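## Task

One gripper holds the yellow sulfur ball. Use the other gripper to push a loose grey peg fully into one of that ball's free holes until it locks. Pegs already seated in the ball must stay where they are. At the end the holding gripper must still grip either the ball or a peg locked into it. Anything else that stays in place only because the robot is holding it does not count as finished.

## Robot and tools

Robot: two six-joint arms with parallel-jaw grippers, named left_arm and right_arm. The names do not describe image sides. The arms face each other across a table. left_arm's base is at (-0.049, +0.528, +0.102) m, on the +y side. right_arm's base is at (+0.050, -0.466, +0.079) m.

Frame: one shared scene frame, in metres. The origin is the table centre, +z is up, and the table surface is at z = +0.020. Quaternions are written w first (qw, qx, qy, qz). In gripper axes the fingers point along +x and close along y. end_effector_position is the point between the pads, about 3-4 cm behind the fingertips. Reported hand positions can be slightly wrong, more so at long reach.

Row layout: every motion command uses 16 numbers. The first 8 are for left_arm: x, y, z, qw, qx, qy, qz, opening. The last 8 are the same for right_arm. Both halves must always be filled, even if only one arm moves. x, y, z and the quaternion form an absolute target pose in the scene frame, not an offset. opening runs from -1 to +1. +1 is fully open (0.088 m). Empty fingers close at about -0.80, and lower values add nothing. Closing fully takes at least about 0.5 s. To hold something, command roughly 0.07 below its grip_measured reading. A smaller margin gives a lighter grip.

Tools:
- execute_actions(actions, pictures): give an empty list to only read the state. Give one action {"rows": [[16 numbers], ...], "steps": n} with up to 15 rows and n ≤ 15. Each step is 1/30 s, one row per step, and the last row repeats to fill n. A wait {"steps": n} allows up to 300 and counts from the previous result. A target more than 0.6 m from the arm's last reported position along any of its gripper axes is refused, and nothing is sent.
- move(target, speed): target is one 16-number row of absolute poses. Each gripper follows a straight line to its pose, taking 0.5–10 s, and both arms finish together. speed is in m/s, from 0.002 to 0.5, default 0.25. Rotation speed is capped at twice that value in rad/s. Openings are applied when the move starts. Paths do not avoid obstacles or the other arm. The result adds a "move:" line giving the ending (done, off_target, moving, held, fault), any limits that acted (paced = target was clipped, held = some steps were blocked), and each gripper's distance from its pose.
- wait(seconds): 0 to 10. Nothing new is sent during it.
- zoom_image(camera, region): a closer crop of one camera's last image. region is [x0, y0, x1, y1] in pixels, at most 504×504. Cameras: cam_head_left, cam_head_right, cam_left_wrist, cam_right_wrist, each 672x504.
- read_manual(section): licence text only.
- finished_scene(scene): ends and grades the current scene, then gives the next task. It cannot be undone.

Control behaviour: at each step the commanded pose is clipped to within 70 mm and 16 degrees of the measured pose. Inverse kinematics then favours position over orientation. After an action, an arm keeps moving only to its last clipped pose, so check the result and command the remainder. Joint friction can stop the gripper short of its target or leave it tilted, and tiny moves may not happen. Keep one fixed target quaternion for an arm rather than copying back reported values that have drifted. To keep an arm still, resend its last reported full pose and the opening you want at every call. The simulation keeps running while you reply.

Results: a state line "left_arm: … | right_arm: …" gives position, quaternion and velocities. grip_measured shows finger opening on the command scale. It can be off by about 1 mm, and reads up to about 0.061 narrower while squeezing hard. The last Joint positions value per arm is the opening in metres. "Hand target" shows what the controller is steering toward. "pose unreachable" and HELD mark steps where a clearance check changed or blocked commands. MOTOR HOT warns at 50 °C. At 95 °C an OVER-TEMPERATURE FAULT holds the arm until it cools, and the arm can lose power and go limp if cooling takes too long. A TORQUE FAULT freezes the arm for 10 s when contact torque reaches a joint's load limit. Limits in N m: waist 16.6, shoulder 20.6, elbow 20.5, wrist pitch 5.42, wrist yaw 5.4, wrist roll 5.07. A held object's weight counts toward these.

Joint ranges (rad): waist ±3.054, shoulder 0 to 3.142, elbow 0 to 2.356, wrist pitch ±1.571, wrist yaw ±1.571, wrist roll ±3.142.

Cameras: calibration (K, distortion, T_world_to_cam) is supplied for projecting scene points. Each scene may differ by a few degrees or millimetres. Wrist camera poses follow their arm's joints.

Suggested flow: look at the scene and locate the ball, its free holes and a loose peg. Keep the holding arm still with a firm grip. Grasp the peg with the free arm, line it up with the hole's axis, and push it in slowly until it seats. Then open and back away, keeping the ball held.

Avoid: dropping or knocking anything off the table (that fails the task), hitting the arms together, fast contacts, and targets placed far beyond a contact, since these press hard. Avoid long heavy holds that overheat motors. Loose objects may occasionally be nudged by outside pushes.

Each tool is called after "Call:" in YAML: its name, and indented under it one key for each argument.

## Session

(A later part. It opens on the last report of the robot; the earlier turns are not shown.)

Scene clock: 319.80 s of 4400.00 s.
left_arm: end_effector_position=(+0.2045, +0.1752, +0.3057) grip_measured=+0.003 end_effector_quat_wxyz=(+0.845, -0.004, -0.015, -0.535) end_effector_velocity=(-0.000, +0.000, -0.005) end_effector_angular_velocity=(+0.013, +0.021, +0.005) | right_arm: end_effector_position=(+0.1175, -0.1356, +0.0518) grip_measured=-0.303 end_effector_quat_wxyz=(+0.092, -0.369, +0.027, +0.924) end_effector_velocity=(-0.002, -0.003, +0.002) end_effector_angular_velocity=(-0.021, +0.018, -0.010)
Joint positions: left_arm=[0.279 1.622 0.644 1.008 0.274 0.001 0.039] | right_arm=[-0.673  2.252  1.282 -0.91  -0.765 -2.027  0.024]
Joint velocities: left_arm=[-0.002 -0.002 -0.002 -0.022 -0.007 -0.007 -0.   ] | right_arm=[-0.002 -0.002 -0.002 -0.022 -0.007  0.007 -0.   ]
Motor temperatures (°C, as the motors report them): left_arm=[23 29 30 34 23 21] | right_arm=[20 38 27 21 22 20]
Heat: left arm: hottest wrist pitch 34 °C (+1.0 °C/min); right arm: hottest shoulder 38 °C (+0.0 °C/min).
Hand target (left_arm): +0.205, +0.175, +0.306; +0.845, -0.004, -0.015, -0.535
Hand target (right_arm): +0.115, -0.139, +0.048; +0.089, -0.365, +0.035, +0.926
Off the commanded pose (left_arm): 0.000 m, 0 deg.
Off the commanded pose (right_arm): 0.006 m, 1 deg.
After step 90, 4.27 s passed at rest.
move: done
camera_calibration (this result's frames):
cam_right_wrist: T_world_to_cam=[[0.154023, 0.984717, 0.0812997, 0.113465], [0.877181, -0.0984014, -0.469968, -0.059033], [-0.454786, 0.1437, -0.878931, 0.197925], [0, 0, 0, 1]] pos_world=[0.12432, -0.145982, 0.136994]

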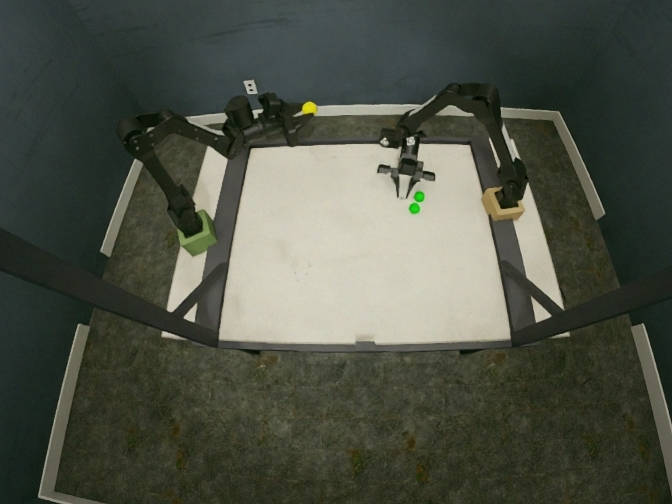

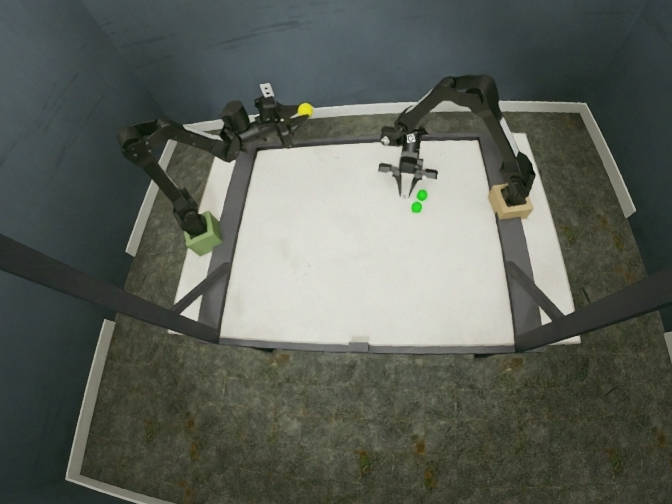

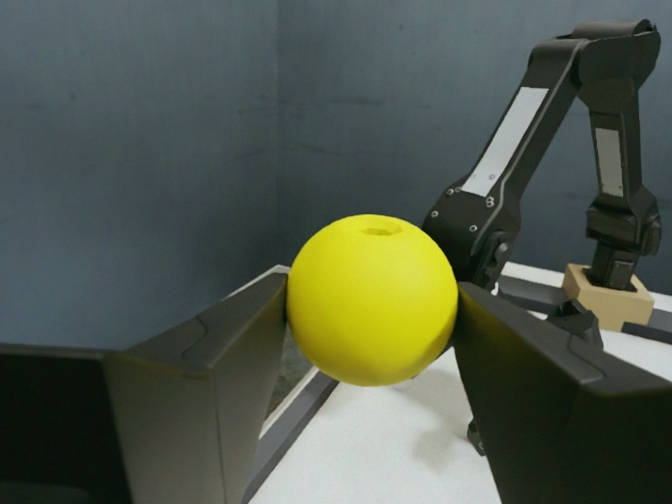

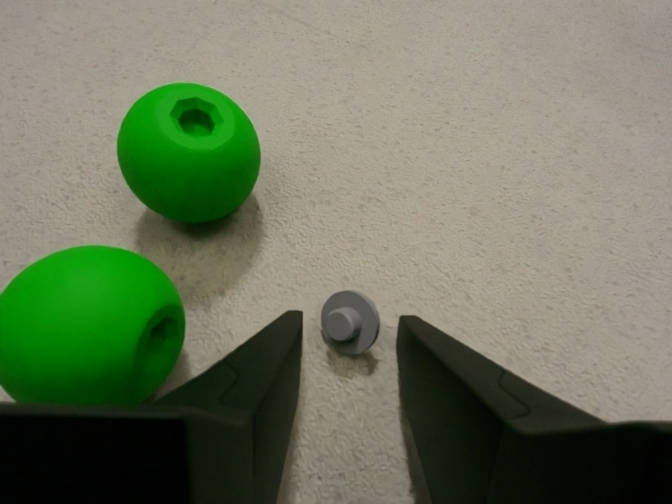

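Call:
move:
  target: [0.2045, 0.1752, 0.3057, 0.845, -0.004, -0.015, -0.535, -0.07, 0.135, -0.139, 0.085, 0.0891, -0.3648, 0.0351, 0.9261, -0.18]
  speed: 0.06

Scene clock: 376.83 s of 4400.00 s.
left_arm: end_effector_position=(+0.2045, +0.1752, +0.3057) grip_measured=+0.003 end_effector_quat_wxyz=(+0.845, -0.004, -0.015, -0.535) end_effector_velocity=(-0.002, -0.001, +0.004) end_effector_angular_velocity=(-0.012, -0.002, -0.010) | right_arm: end_effector_position=(+0.1329, -0.1405, +0.0816) grip_measured=-0.183 end_effector_quat_wxyz=(+0.087, -0.361, +0.041, +0.928) end_effector_velocity=(-0.001, -0.004, +0.001) end_effector_angular_velocity=(-0.006, +0.003, +0.015)
Joint positions: left_arm=[0.279 1.622 0.644 1.008 0.274 0.001 0.039] | right_arm=[-0.718  2.224  1.366 -1.096 -0.753 -2.087  0.03 ]
Joint velocities: left_arm=[-0.002 -0.002  0.002  0.007  0.007 -0.007 -0.   ] | right_arm=[-0.002 -0.002 -0.002 -0.022  0.007 -0.022 -0.   ]
Motor temperatures (°C, as the motors report them): left_arm=[23 30 31 35 23 21] | right_arm=[20 39 27 21 22 20]
Heat: left arm: hottest wrist pitch 35 °C (+1.0 °C/min); right arm: hottest shoulder 39 °C (+1.0 °C/min).
Hand target (left_arm): +0.205, +0.175, +0.306; +0.845, -0.004, -0.015, -0.535
Hand target (right_arm): +0.135, -0.139, +0.085; +0.089, -0.365, +0.035, +0.926
Off the commanded pose (left_arm): 0.000 m, 0 deg.
Off the commanded pose (right_arm): 0.004 m, 1 deg.
After step 90, 53.07 s passed at rest.
move: done
camera_calibration (this result's frames):
cam_right_wrist: T_world_to_cam=[[0.155496, 0.986468, 0.0519763, 0.115919], [0.867562, -0.111213, -0.484735, -0.0583335], [-0.472395, 0.120467, -0.873116, 0.230364], [0, 0, 0, 1]] pos_world=[0.141406, -0.148589, 0.166833]

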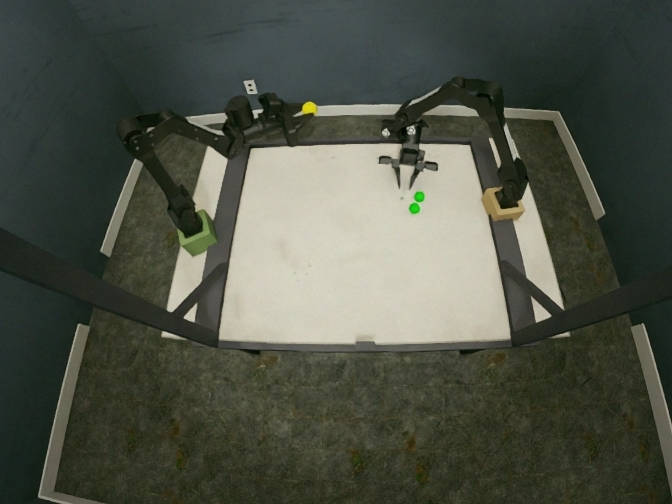

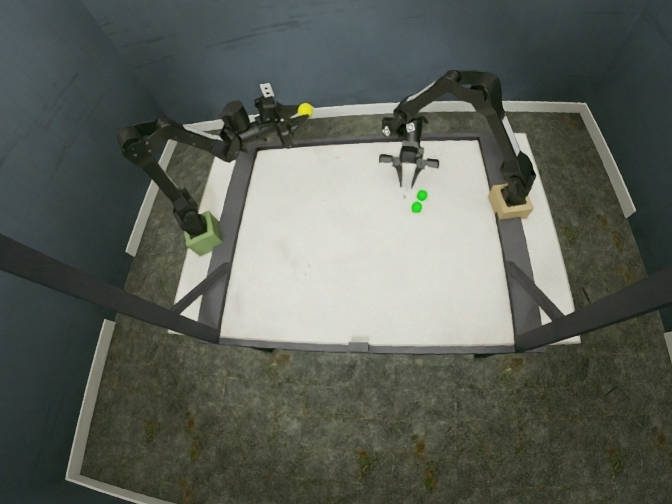

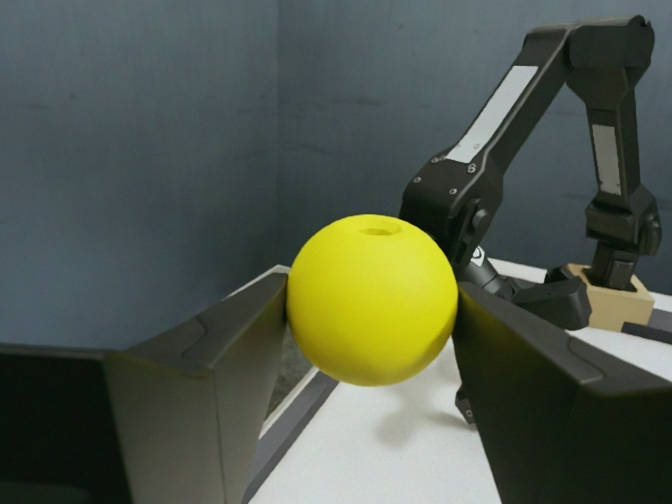

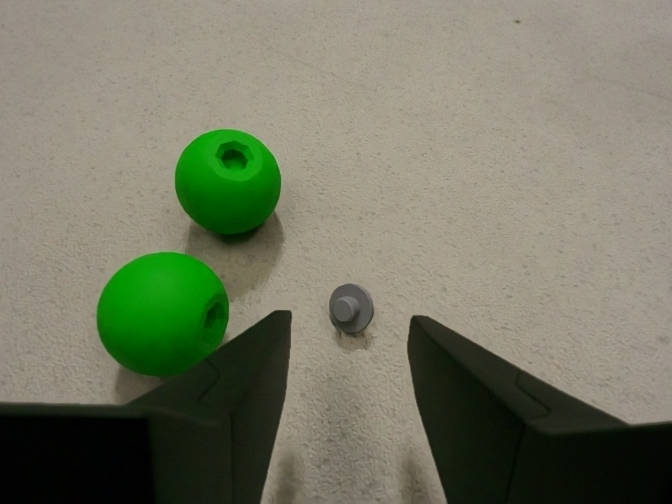

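Call:
move:
  target: [0.2045, 0.1752, 0.3057, 0.845, -0.004, -0.015, -0.535, -0.07, 0.1011, -0.1538, 0.097, 0.4269, -0.4793, 0.288, 0.7106, -0.25]
  speed: 0.2

Call:
zoom_image:
  camera: "cam_right_wrist"
  region: [270, 220, 430, 340]

Scene clock: 387.47 s of 4400.00 s.
left_arm: end_effector_position=(+0.2045, +0.1752, +0.3057) grip_measured=+0.003 end_effector_quat_wxyz=(+0.845, -0.004, -0.015, -0.535) end_effector_velocity=(-0.000, +0.000, +0.002) end_effector_angular_velocity=(-0.009, +0.002, +0.005) | right_arm: end_effector_position=(+0.1021, -0.1517, +0.0967) grip_measured=-0.247 end_effector_quat_wxyz=(+0.425, -0.480, +0.289, +0.711) end_effector_velocity=(+0.001, -0.002, -0.001) end_effector_angular_velocity=(-0.010, -0.002, -0.011)
Joint positions: left_arm=[0.279 1.622 0.644 1.008 0.274 0.001 0.039] | right_arm=[-0.446  1.686  0.842 -0.45  -0.266 -0.742  0.027]
Joint velocities: left_arm=[-0.002 -0.002 -0.002  0.007 -0.007 -0.007  0.   ] | right_arm=[-0.002 -0.002 -0.002 -0.007  0.007  0.007 -0.   ]
Motor temperatures (°C, as the motors report them): left_arm=[23 30 31 35 23 21] | right_arm=[20 41 27 21 22 20]
Heat: left arm: hottest wrist pitch 35 °C (+1.0 °C/min); right arm: hottest shoulder 41 °C (+3.0 °C/min).
Hand target (left_arm): +0.205, +0.175, +0.306; +0.845, -0.004, -0.015, -0.535
Hand target (right_arm): +0.101, -0.154, +0.097; +0.426, -0.481, +0.289, +0.710
Off the commanded pose (left_arm): 0.000 m, 0 deg.
Off the commanded pose (right_arm): 0.002 m, 0 deg.
After step 90, 4.77 s passed at rest.
move: done
camera_calibration (this result's frames):
cam_right_wrist: T_world_to_cam=[[0.851021, 0.5236, 0.0400684, -0.00908763], [0.525123, -0.848955, -0.059347, -0.14363], [0.0029422, 0.0715464, -0.997433, 0.186492], [0, 0, 0, 1]] pos_world=[0.0826087, -0.13052, 0.177854]

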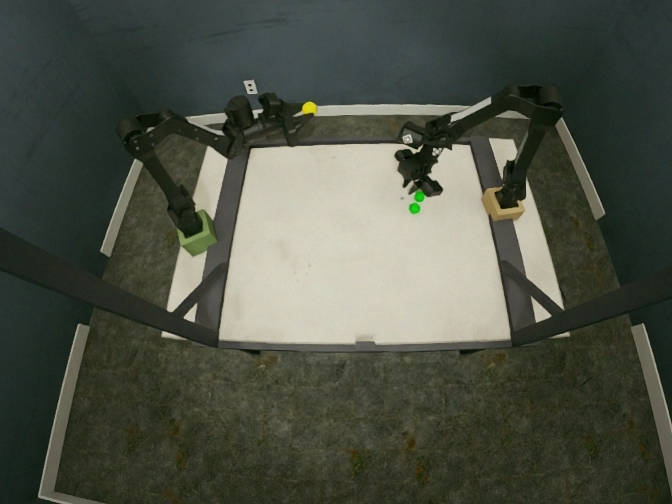

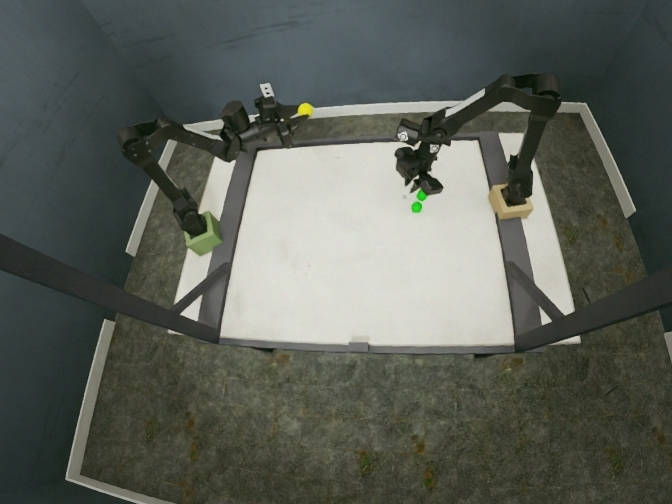

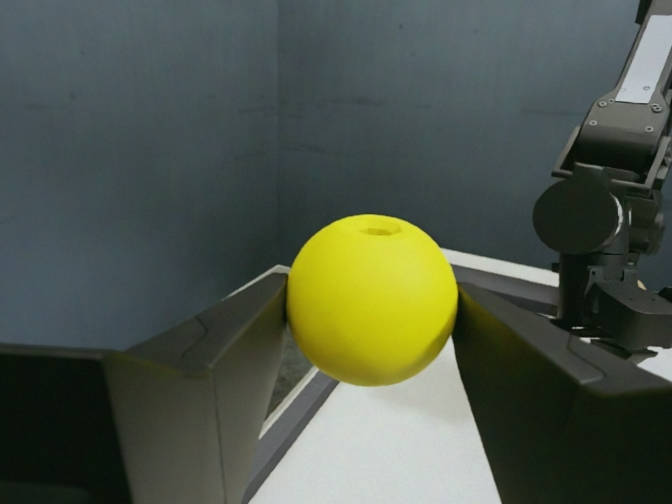

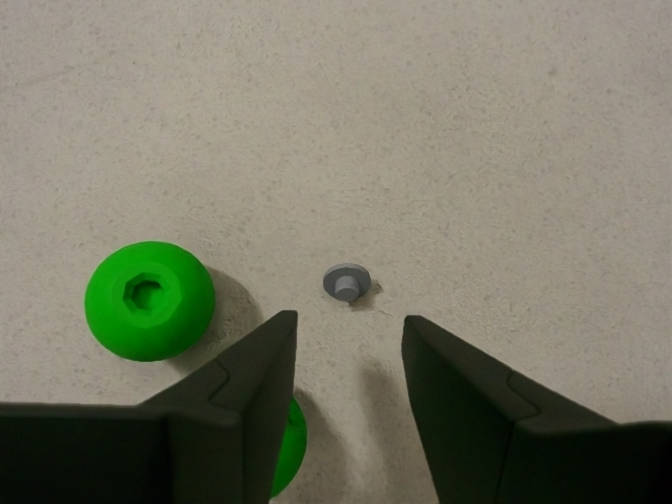

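Region (270, 220, 430, 340) of cam_right_wrist's 672x504 image, scaled by 3.150, with more detail than that image has; it fills the top 378 rows of this view, and the rest is white.

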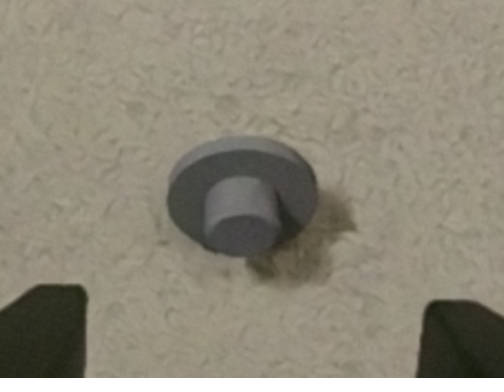

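Call:
move:
  target: [0.2045, 0.1752, 0.3057, 0.845, -0.004, -0.015, -0.535, -0.07, 0.0965, -0.1425, 0.0612, 0.4269, -0.4793, 0.288, 0.7106, -0.25]
  speed: 0.06

Call:
zoom_image:
  camera: "cam_right_wrist"
  region: [270, 270, 430, 390]

Scene clock: 397.63 s of 4400.00 s.
left_arm: end_effector_position=(+0.2045, +0.1752, +0.3057) grip_measured=+0.003 end_effector_quat_wxyz=(+0.845, -0.004, -0.015, -0.535) end_effector_velocity=(-0.002, -0.001, -0.002) end_effector_angular_velocity=(+0.003, +0.011, -0.010) | right_arm: end_effector_position=(+0.0980, -0.1387, +0.0669) grip_measured=-0.247 end_effector_quat_wxyz=(+0.432, -0.476, +0.280, +0.713) end_effector_velocity=(-0.000, +0.001, +0.001) end_effector_angular_velocity=(+0.010, +0.002, +0.007)
Joint positions: left_arm=[0.279 1.622 0.644 1.008 0.274 0.001 0.039] | right_arm=[-0.42   1.792  0.811 -0.284 -0.261 -0.715  0.027]
Joint velocities: left_arm=[-0.002 -0.002 -0.002 -0.007  0.007 -0.007 -0.   ] | right_arm=[-0.002 -0.002 -0.002  0.007 -0.007 -0.007  0.   ]
Motor temperatures (°C, as the motors report them): left_arm=[23 30 31 35 23 21] | right_arm=[20 41 28 22 22 20]
Heat: left arm: hottest wrist pitch 35 °C (+1.0 °C/min); right arm: hottest shoulder 41 °C (+2.0 °C/min).
Hand target (left_arm): +0.205, +0.175, +0.306; +0.845, -0.004, -0.015, -0.535
Hand target (right_arm): +0.096, -0.143, +0.061; +0.427, -0.479, +0.288, +0.711
Off the commanded pose (left_arm): 0.000 m, 0 deg.
Off the commanded pose (right_arm): 0.007 m, 1 deg.
After step 90, 6.20 s passed at rest.
move: done
camera_calibration (this result's frames):
cam_right_wrist: T_world_to_cam=[[0.851517, 0.521433, 0.0550217, -0.0125346], [0.524287, -0.848061, -0.0769176, -0.130822], [0.00655446, 0.0943437, -0.995518, 0.158538], [0, 0, 0, 1]] pos_world=[0.0782223, -0.119366, 0.148455]

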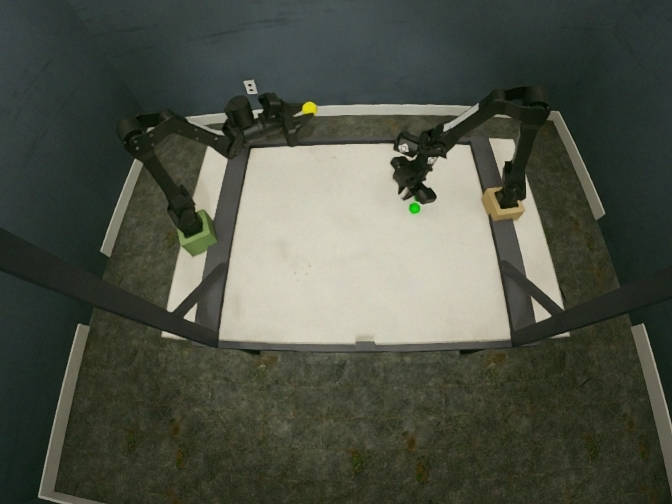

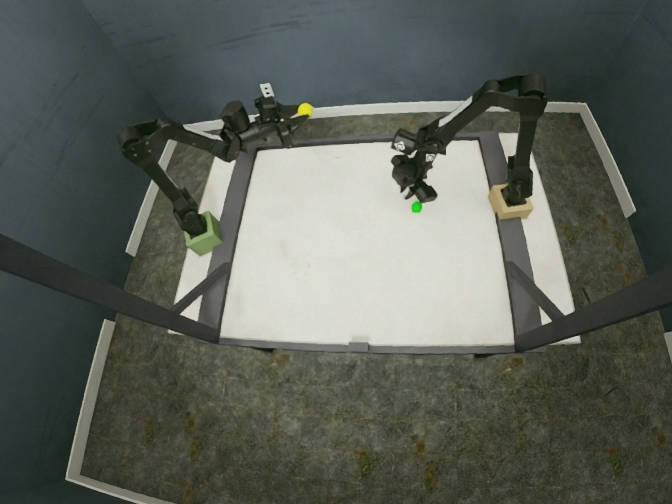

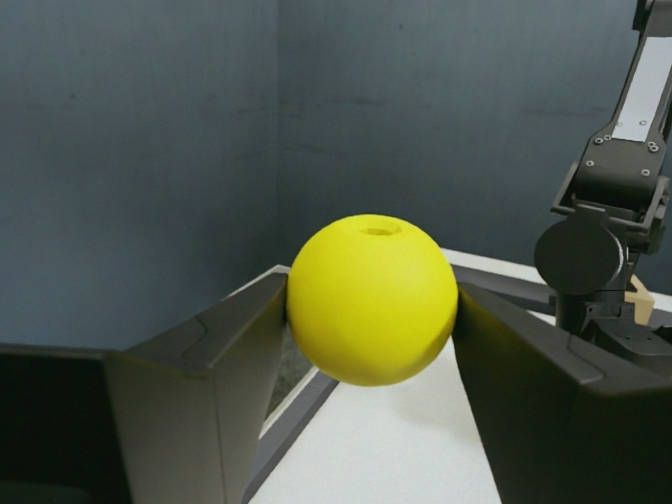

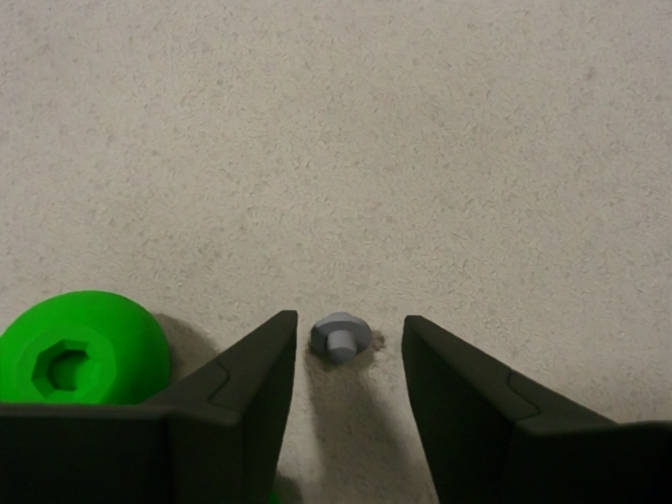

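Region (270, 270, 430, 390) of cam_right_wrist's 672x504 image, scaled by 3.150, with more detail than that image has; it fills the top 378 rows of this view, and the rest is white.

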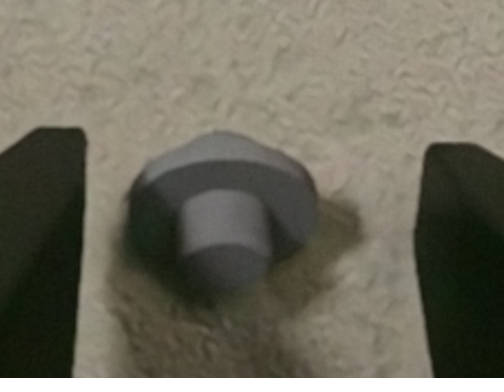

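Call:
move:
  target: [0.2045, 0.1752, 0.3057, 0.845, -0.004, -0.015, -0.535, -0.07, 0.0943, -0.1430, 0.0545, 0.4269, -0.4793, 0.288, 0.7106, -0.25]
  speed: 0.03

Call:
zoom_image:
  camera: "cam_right_wrist"
  region: [270, 280, 430, 400]

Scene clock: 404.73 s of 4400.00 s.
left_arm: end_effector_position=(+0.2045, +0.1752, +0.3057) grip_measured=+0.003 end_effector_quat_wxyz=(+0.845, -0.004, -0.015, -0.535) end_effector_velocity=(-0.000, +0.000, +0.002) end_effector_angular_velocity=(-0.009, +0.002, +0.005) | right_arm: end_effector_position=(+0.0957, -0.1390, +0.0603) grip_measured=-0.247 end_effector_quat_wxyz=(+0.432, -0.476, +0.281, +0.713) end_effector_velocity=(-0.000, +0.001, +0.001) end_effector_angular_velocity=(+0.010, +0.002, +0.007)
Joint positions: left_arm=[0.279 1.622 0.644 1.008 0.274 0.001 0.039] | right_arm=[-0.413  1.809  0.797 -0.252 -0.259 -0.707  0.027]
Joint velocities: left_arm=[-0.002 -0.002 -0.002  0.007 -0.007 -0.007 -0.   ] | right_arm=[-0.002 -0.002 -0.002  0.007 -0.007 -0.007 -0.   ]
Motor temperatures (°C, as the motors report them): left_arm=[23 30 31 35 23 21] | right_arm=[20 40 28 22 22 20]
Heat: left arm: hottest wrist pitch 35 °C (+1.0 °C/min); right arm: hottest shoulder 40 °C (+1.0 °C/min).
Hand target (left_arm): +0.205, +0.175, +0.306; +0.845, -0.004, -0.015, -0.535
Hand target (right_arm): +0.094, -0.143, +0.055; +0.427, -0.479, +0.288, +0.711
Off the commanded pose (left_arm): 0.000 m, 0 deg.
Off the commanded pose (right_arm): 0.007 m, 1 deg.
After step 90, 3.33 s passed at rest.
move: done
camera_calibration (this result's frames):
cam_right_wrist: T_world_to_cam=[[0.851725, 0.521126, 0.0546993, -0.0101152], [0.523953, -0.848244, -0.0771758, -0.130405], [0.00618005, 0.0943924, -0.995516, 0.152029], [0, 0, 0, 1]] pos_world=[0.0760017, -0.119694, 0.141836]

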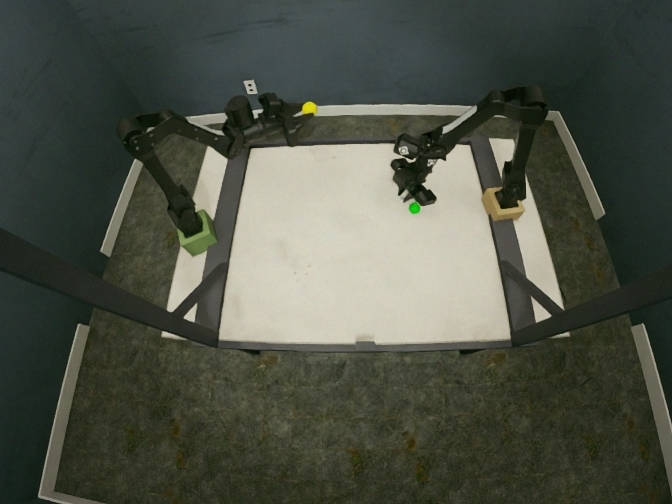

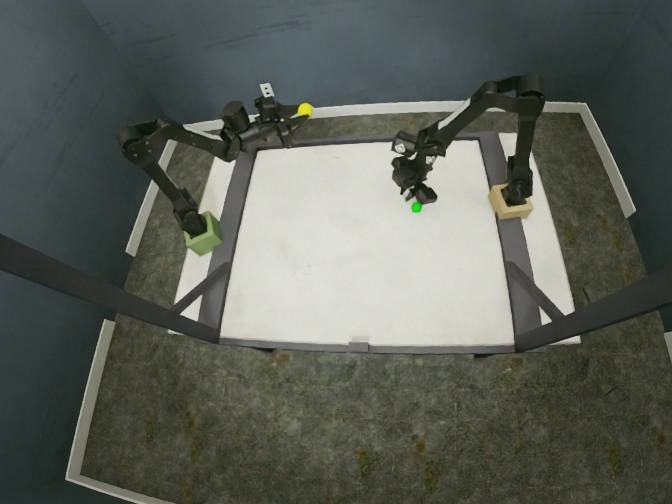

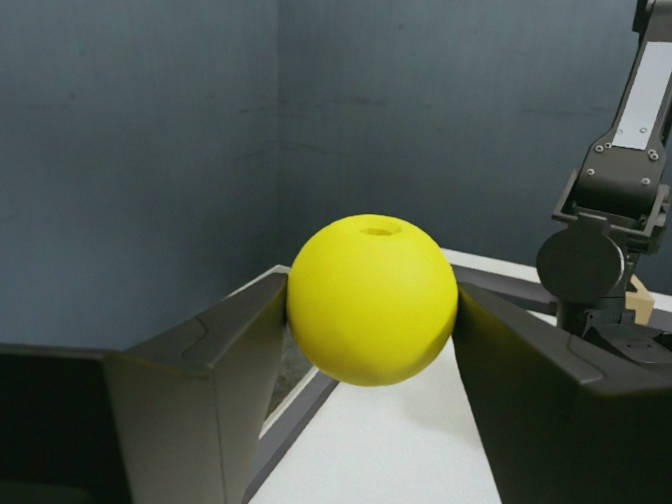

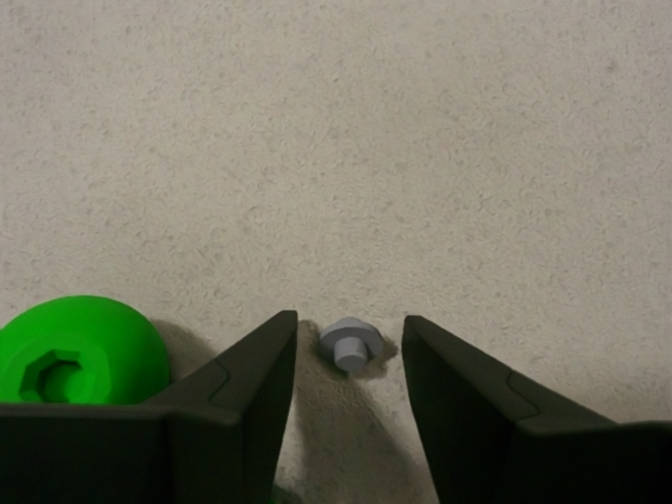

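Region (270, 280, 430, 400) of cam_right_wrist's 672x504 image, scaled by 3.150, with more detail than that image has; it fills the top 378 rows of this view, and the rest is white.

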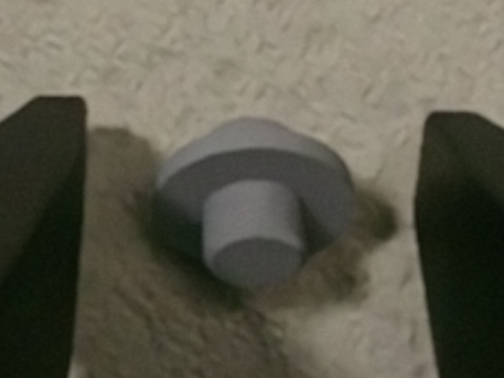

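Call:
execute_actions:
  actions:
    - {"rows": [[0.2045, 0.1752, 0.3057, 0.845, -0.004, -0.015, -0.535, -0.07, 0.0943, -0.1430, 0.0545, 0.4269, -0.4793, 0.288, 0.7106, -0.30], [0.2045, 0.1752, 0.3057, 0.845, -0.004, -0.015, -0.535, -0.07, 0.0943, -0.1430, 0.0545, 0.4269, -0.4793, 0.288, 0.7106, -0.34], [0.2045, 0.1752, 0.3057, 0.845, -0.004, -0.015, -0.535, -0.07, 0.0943, -0.1430, 0.0545, 0.4269, -0.4793, 0.288, 0.7106, -0.38], [0.2045, 0.1752, 0.3057, 0.845, -0.004, -0.015, -0.535, -0.07, 0.0943, -0.1430, 0.0545, 0.4269, -0.4793, 0.288, 0.7106, -0.41], [0.2045, 0.1752, 0.3057, 0.845, -0.004, -0.015, -0.535, -0.07, 0.0943, -0.1430, 0.0545, 0.4269, -0.4793, 0.288, 0.7106, -0.43], [0.2045, 0.1752, 0.3057, 0.845, -0.004, -0.015, -0.535, -0.07, 0.0943, -0.1430, 0.0545, 0.4269, -0.4793, 0.288, 0.7106, -0.445], [0.2045, 0.1752, 0.3057, 0.845, -0.004, -0.015, -0.535, -0.07, 0.0943, -0.1430, 0.0545, 0.4269, -0.4793, 0.288, 0.7106, -0.46], [0.2045, 0.1752, 0.3057, 0.845, -0.004, -0.015, -0.535, -0.07, 0.0943, -0.1430, 0.0545, 0.4269, -0.4793, 0.288, 0.7106, -0.47], [0.2045, 0.1752, 0.3057, 0.845, -0.004, -0.015, -0.535, -0.07, 0.0943, -0.1430, 0.0545, 0.4269, -0.4793, 0.288, 0.7106, -0.48], [0.2045, 0.1752, 0.3057, 0.845, -0.004, -0.015, -0.535, -0.07, 0.0943, -0.1430, 0.0545, 0.4269, -0.4793, 0.288, 0.7106, -0.49], [0.2045, 0.1752, 0.3057, 0.845, -0.004, -0.015, -0.535, -0.07, 0.0943, -0.1430, 0.0545, 0.4269, -0.4793, 0.288, 0.7106, -0.50], [0.2045, 0.1752, 0.3057, 0.845, -0.004, -0.015, -0.535, -0.07, 0.0943, -0.1430, 0.0545, 0.4269, -0.4793, 0.288, 0.7106, -0.51], [0.2045, 0.1752, 0.3057, 0.845, -0.004, -0.015, -0.535, -0.07, 0.0943, -0.1430, 0.0545, 0.4269, -0.4793, 0.288, 0.7106, -0.52]], "steps": 15}

Call:
zoom_image:
  camera: "cam_right_wrist"
  region: [270, 280, 430, 400]

Scene clock: 414.97 s of 4400.00 s.
left_arm: end_effector_position=(+0.2045, +0.1752, +0.3057) grip_measured=+0.003 end_effector_quat_wxyz=(+0.845, -0.004, -0.015, -0.535) end_effector_velocity=(-0.000, +0.000, -0.002) end_effector_angular_velocity=(+0.002, +0.012, +0.005) | right_arm: end_effector_position=(+0.0958, -0.1390, +0.0603) grip_measured=-0.502 end_effector_quat_wxyz=(+0.432, -0.476, +0.280, +0.713) end_effector_velocity=(-0.004, +0.000, +0.002) end_effector_angular_velocity=(+0.002, +0.023, +0.002)
Joint positions: left_arm=[0.279 1.622 0.644 1.008 0.274 0.001 0.039] | right_arm=[-0.413  1.809  0.797 -0.251 -0.259 -0.707  0.014]
Joint velocities: left_arm=[-0.002 -0.002 -0.002 -0.007 -0.007 -0.007 -0.   ] | right_arm=[ 0.002 -0.002  0.002 -0.007 -0.022  0.007 -0.006]
Motor temperatures (°C, as the motors report them): left_arm=[23 30 31 35 23 21] | right_arm=[20 38 28 22 21 20]
Heat: left arm: hottest wrist pitch 35 °C (+0.0 °C/min); right arm: hottest shoulder 38 °C (-1.0 °C/min).
Hand target (left_arm): +0.205, +0.175, +0.306; +0.845, -0.004, -0.015, -0.535
Hand target (right_arm): +0.094, -0.143, +0.055; +0.427, -0.479, +0.288, +0.711
Off the commanded pose (left_arm): 0.000 m, 0 deg.
Off the commanded pose (right_arm): 0.007 m, 1 deg.
Steps of this call (steps 1 to 90: nothing new was sent; then 6.73 s passed at rest; steps 91 to 105: all 15 steps of this action). Readings (end_effector_position):
91: left_arm (+0.2045, +0.1752, +0.3057) | right_arm (+0.0958, -0.1390, +0.0603)
92: left_arm (+0.2045, +0.1752, +0.3057) | right_arm (+0.0958, -0.1390, +0.0603)
94: left_arm (+0.2045, +0.1752, +0.3057) | right_arm (+0.0958, -0.1390, +0.0603)
98: left_arm (+0.2045, +0.1752, +0.3057) | right_arm (+0.0958, -0.1390, +0.0603)
105: the state above
camera_calibration (this result's frames):
cam_right_wrist: T_world_to_cam=[[0.851761, 0.521013, 0.0552255, -0.0102642], [0.523889, -0.848283, -0.0771758, -0.130387], [0.00663729, 0.0946673, -0.995487, 0.152026], [0, 0, 0, 1]] pos_world=[0.0760418, -0.119649, 0.141844]

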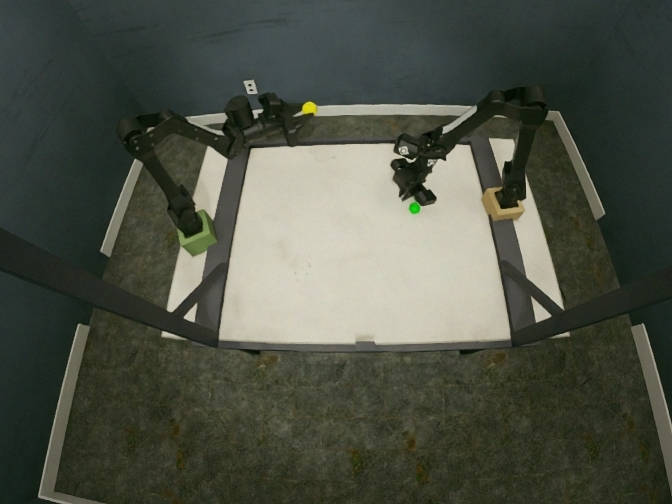

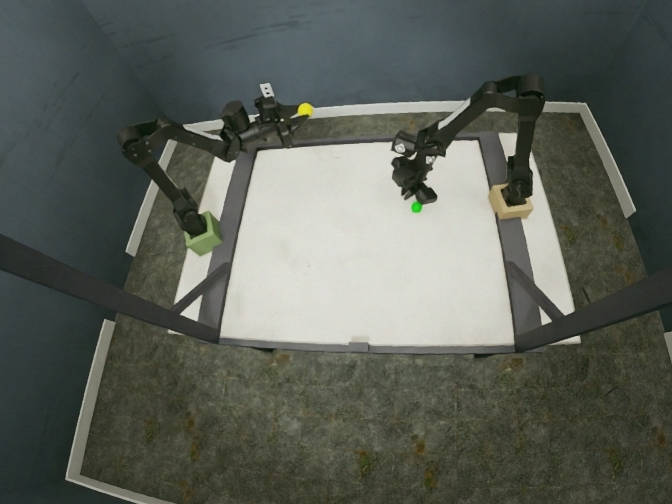

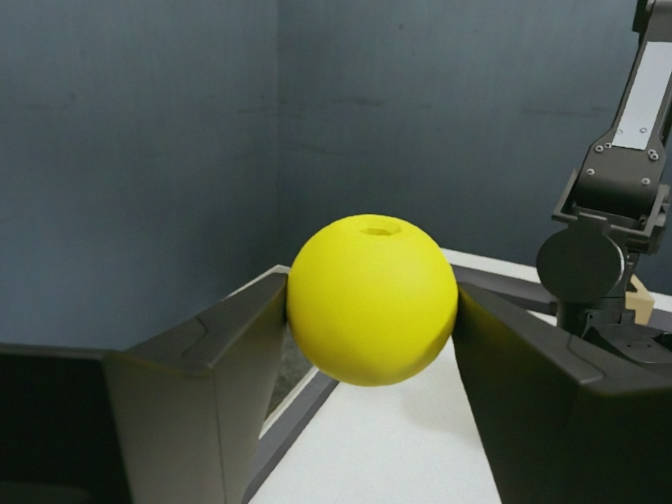

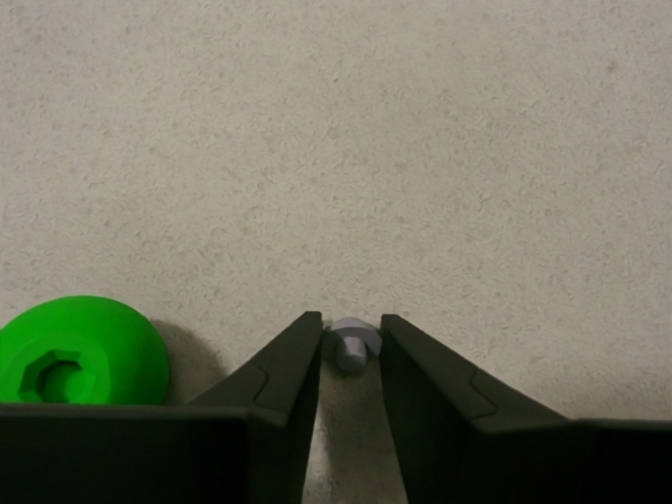

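Region (270, 280, 430, 400) of cam_right_wrist's 672x504 image, scaled by 3.150, with more detail than that image has; it fills the top 378 rows of this view, and the rest is white.

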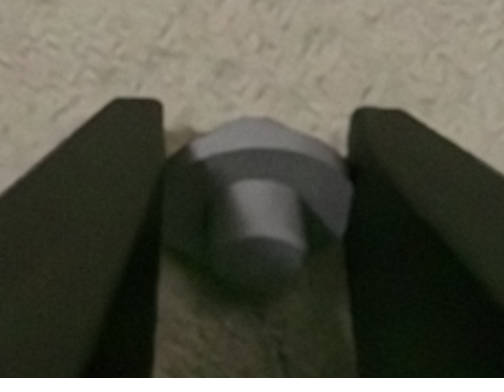

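Call:
execute_actions:
  actions: []

Scene clock: 416.80 s of 4400.00 s.
left_arm: end_effector_position=(+0.2045, +0.1752, +0.3057) grip_measured=+0.003 end_effector_quat_wxyz=(+0.845, -0.004, -0.015, -0.535) end_effector_velocity=(-0.002, -0.001, -0.002) end_effector_angular_velocity=(-0.004, +0.025, -0.010) | right_arm: end_effector_position=(+0.0958, -0.1390, +0.0603) grip_measured=-0.511 end_effector_quat_wxyz=(+0.432, -0.476, +0.280, +0.713) end_effector_velocity=(-0.003, -0.002, +0.000) end_effector_angular_velocity=(-0.001, +0.020, +0.011)
Joint positions: left_arm=[0.279 1.622 0.644 1.008 0.274 0.001 0.039] | right_arm=[-0.413  1.809  0.797 -0.251 -0.259 -0.707  0.014]
Joint velocities: left_arm=[-0.002 -0.002 -0.002 -0.007  0.007 -0.022 -0.001] | right_arm=[-0.002 -0.002 -0.002 -0.007 -0.022 -0.007 -0.   ]
Motor temperatures (°C, as the motors report them): left_arm=[23 30 31 35 23 21] | right_arm=[20 38 28 22 21 20]
Heat: left arm: hottest wrist pitch 35 °C (+0.0 °C/min); right arm: hottest shoulder 38 °C (-1.0 °C/min).
Hand target (left_arm): +0.205, +0.175, +0.306; +0.845, -0.004, -0.015, -0.535
Hand target (right_arm): +0.094, -0.143, +0.055; +0.427, -0.479, +0.288, +0.711
Off the commanded pose (left_arm): 0.000 m, 0 deg.
Off the commanded pose (right_arm): 0.007 m, 1 deg.
Steps of this call (steps 1 to 55: nothing new was sent). Readings (end_effector_position):
1: left_arm (+0.2045, +0.1752, +0.3057) | right_arm (+0.0958, -0.1390, +0.0603)
2: left_arm (+0.2045, +0.1752, +0.3057) | right_arm (+0.0958, -0.1390, +0.0603)
4: left_arm (+0.2045, +0.1752, +0.3057) | right_arm (+0.0958, -0.1390, +0.0603)
8: left_arm (+0.2045, +0.1752, +0.3057) | right_arm (+0.0958, -0.1390, +0.0603)
55: the state above
camera_calibration (this result's frames):
cam_right_wrist: T_world_to_cam=[[0.851761, 0.521013, 0.0552255, -0.0102642], [0.523889, -0.848283, -0.0771758, -0.130387], [0.00663729, 0.0946673, -0.995487, 0.152026], [0, 0, 0, 1]] pos_world=[0.0760418, -0.119649, 0.141844]

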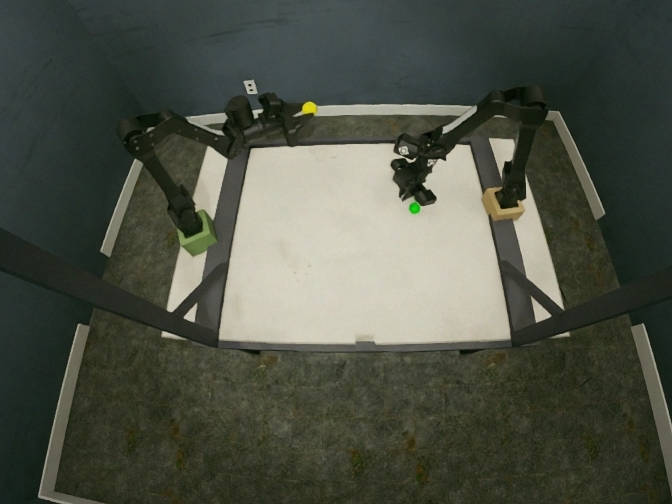

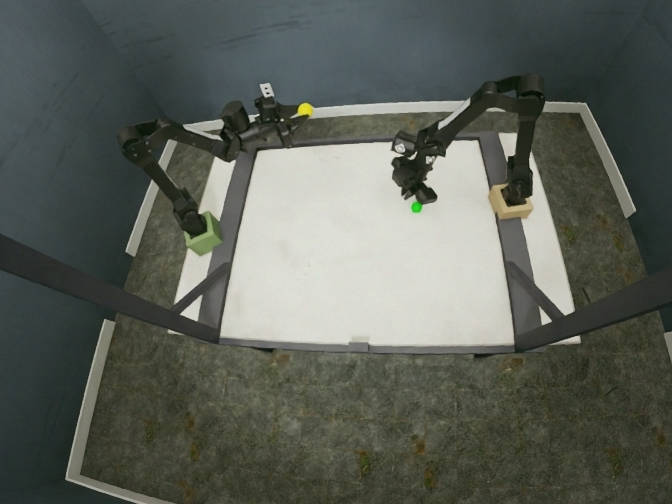

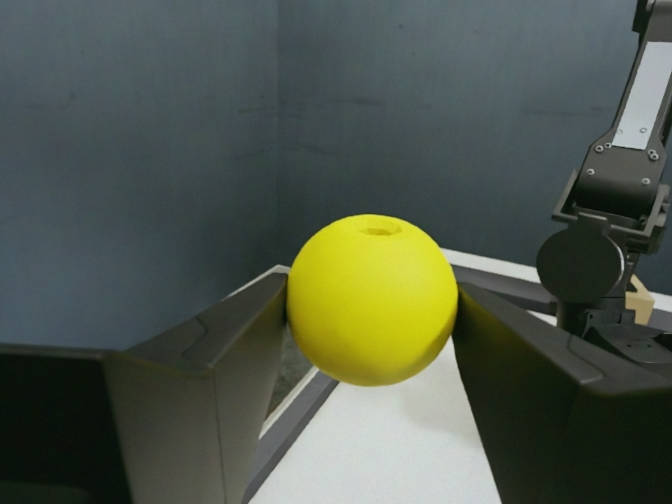

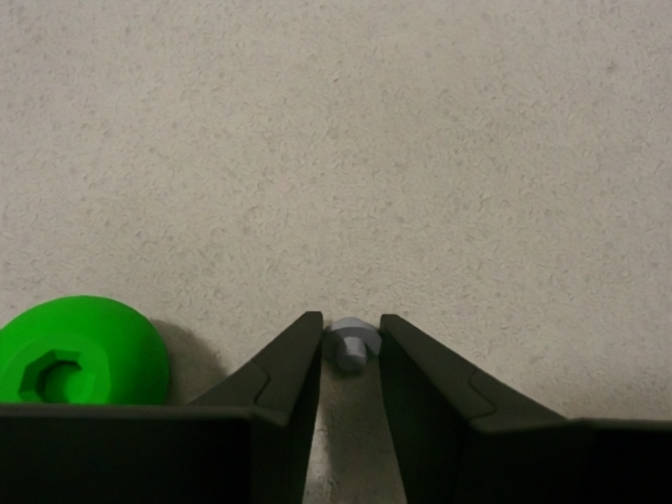

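Call:
execute_actions:
  actions: []

Scene clock: 430.87 s of 4400.00 s.
left_arm: end_effector_position=(+0.2045, +0.1752, +0.3057) grip_measured=+0.003 end_effector_quat_wxyz=(+0.845, -0.004, -0.015, -0.535) end_effector_velocity=(+0.000, -0.001, +0.004) end_effector_angular_velocity=(-0.019, +0.012, +0.014) | right_arm: end_effector_position=(+0.0958, -0.1390, +0.0603) grip_measured=-0.511 end_effector_quat_wxyz=(+0.432, -0.476, +0.280, +0.713) end_effector_velocity=(+0.001, -0.002, -0.000) end_effector_angular_velocity=(-0.007, +0.011, -0.012)
Joint positions: left_arm=[0.279 1.622 0.644 1.008 0.274 0.001 0.039] | right_arm=[-0.413  1.809  0.797 -0.251 -0.259 -0.707  0.014]
Joint velocities: left_arm=[-0.007 -0.002  0.002  0.007 -0.022 -0.022 -0.   ] | right_arm=[-0.007 -0.002 -0.002 -0.007 -0.007  0.007 -0.   ]
Motor temperatures (°C, as the motors report them): left_arm=[23 30 31 35 23 21] | right_arm=[20 37 28 23 21 20]
Heat: left arm: hottest wrist pitch 35 °C (+0.0 °C/min); right arm: hottest shoulder 37 °C (-2.0 °C/min).
Hand target (left_arm): +0.205, +0.175, +0.306; +0.845, -0.004, -0.015, -0.535
Hand target (right_arm): +0.094, -0.143, +0.055; +0.427, -0.479, +0.288, +0.711
Off the commanded pose (left_arm): 0.000 m, 0 deg.
Off the commanded pose (right_arm): 0.007 m, 1 deg.
Steps of this call (steps 1 to 90: nothing new was sent; then 11.07 s passed at rest). Readings (end_effector_position):
1: left_arm (+0.2045, +0.1752, +0.3057) | right_arm (+0.0958, -0.1390, +0.0603)
2: left_arm (+0.2045, +0.1752, +0.3057) | right_arm (+0.0958, -0.1390, +0.0603)
4: left_arm (+0.2045, +0.1752, +0.3057) | right_arm (+0.0958, -0.1390, +0.0603)
8: left_arm (+0.2045, +0.1752, +0.3057) | right_arm (+0.0958, -0.1390, +0.0603)
90: the state above
camera_calibration (this result's frames):
cam_right_wrist: T_world_to_cam=[[0.851761, 0.521013, 0.0552255, -0.0102642], [0.523889, -0.848283, -0.0771758, -0.130387], [0.00663729, 0.0946673, -0.995487, 0.152026], [0, 0, 0, 1]] pos_world=[0.0760418, -0.119649, 0.141844]

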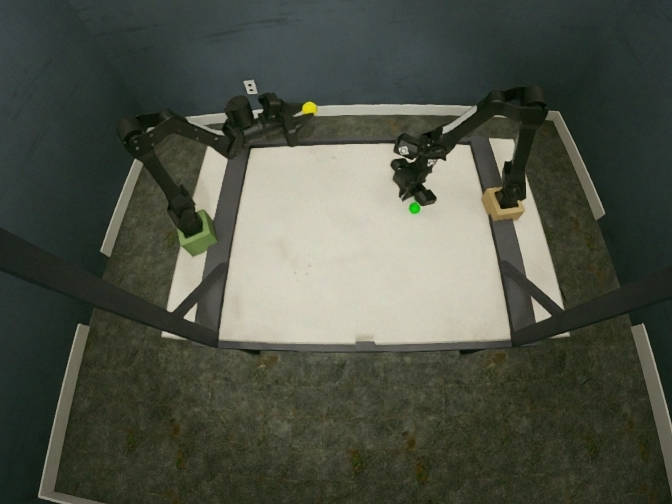

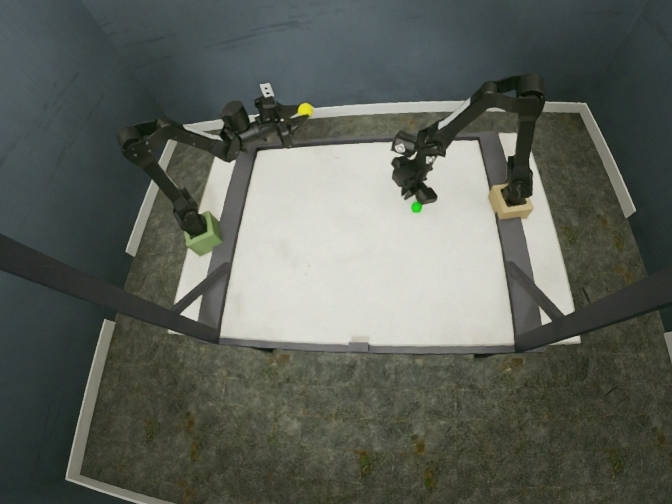

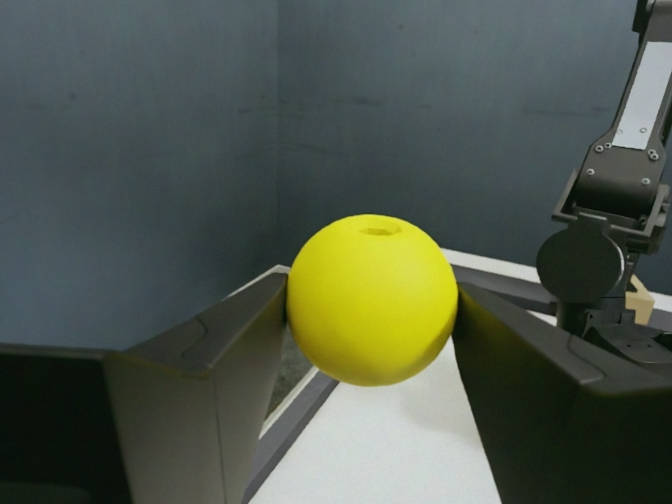

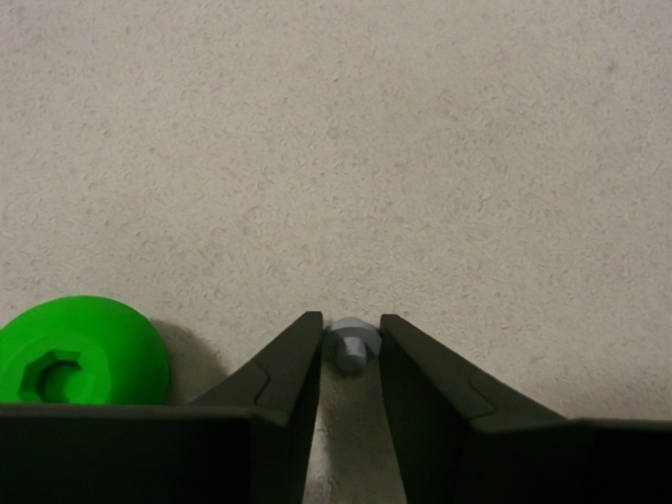

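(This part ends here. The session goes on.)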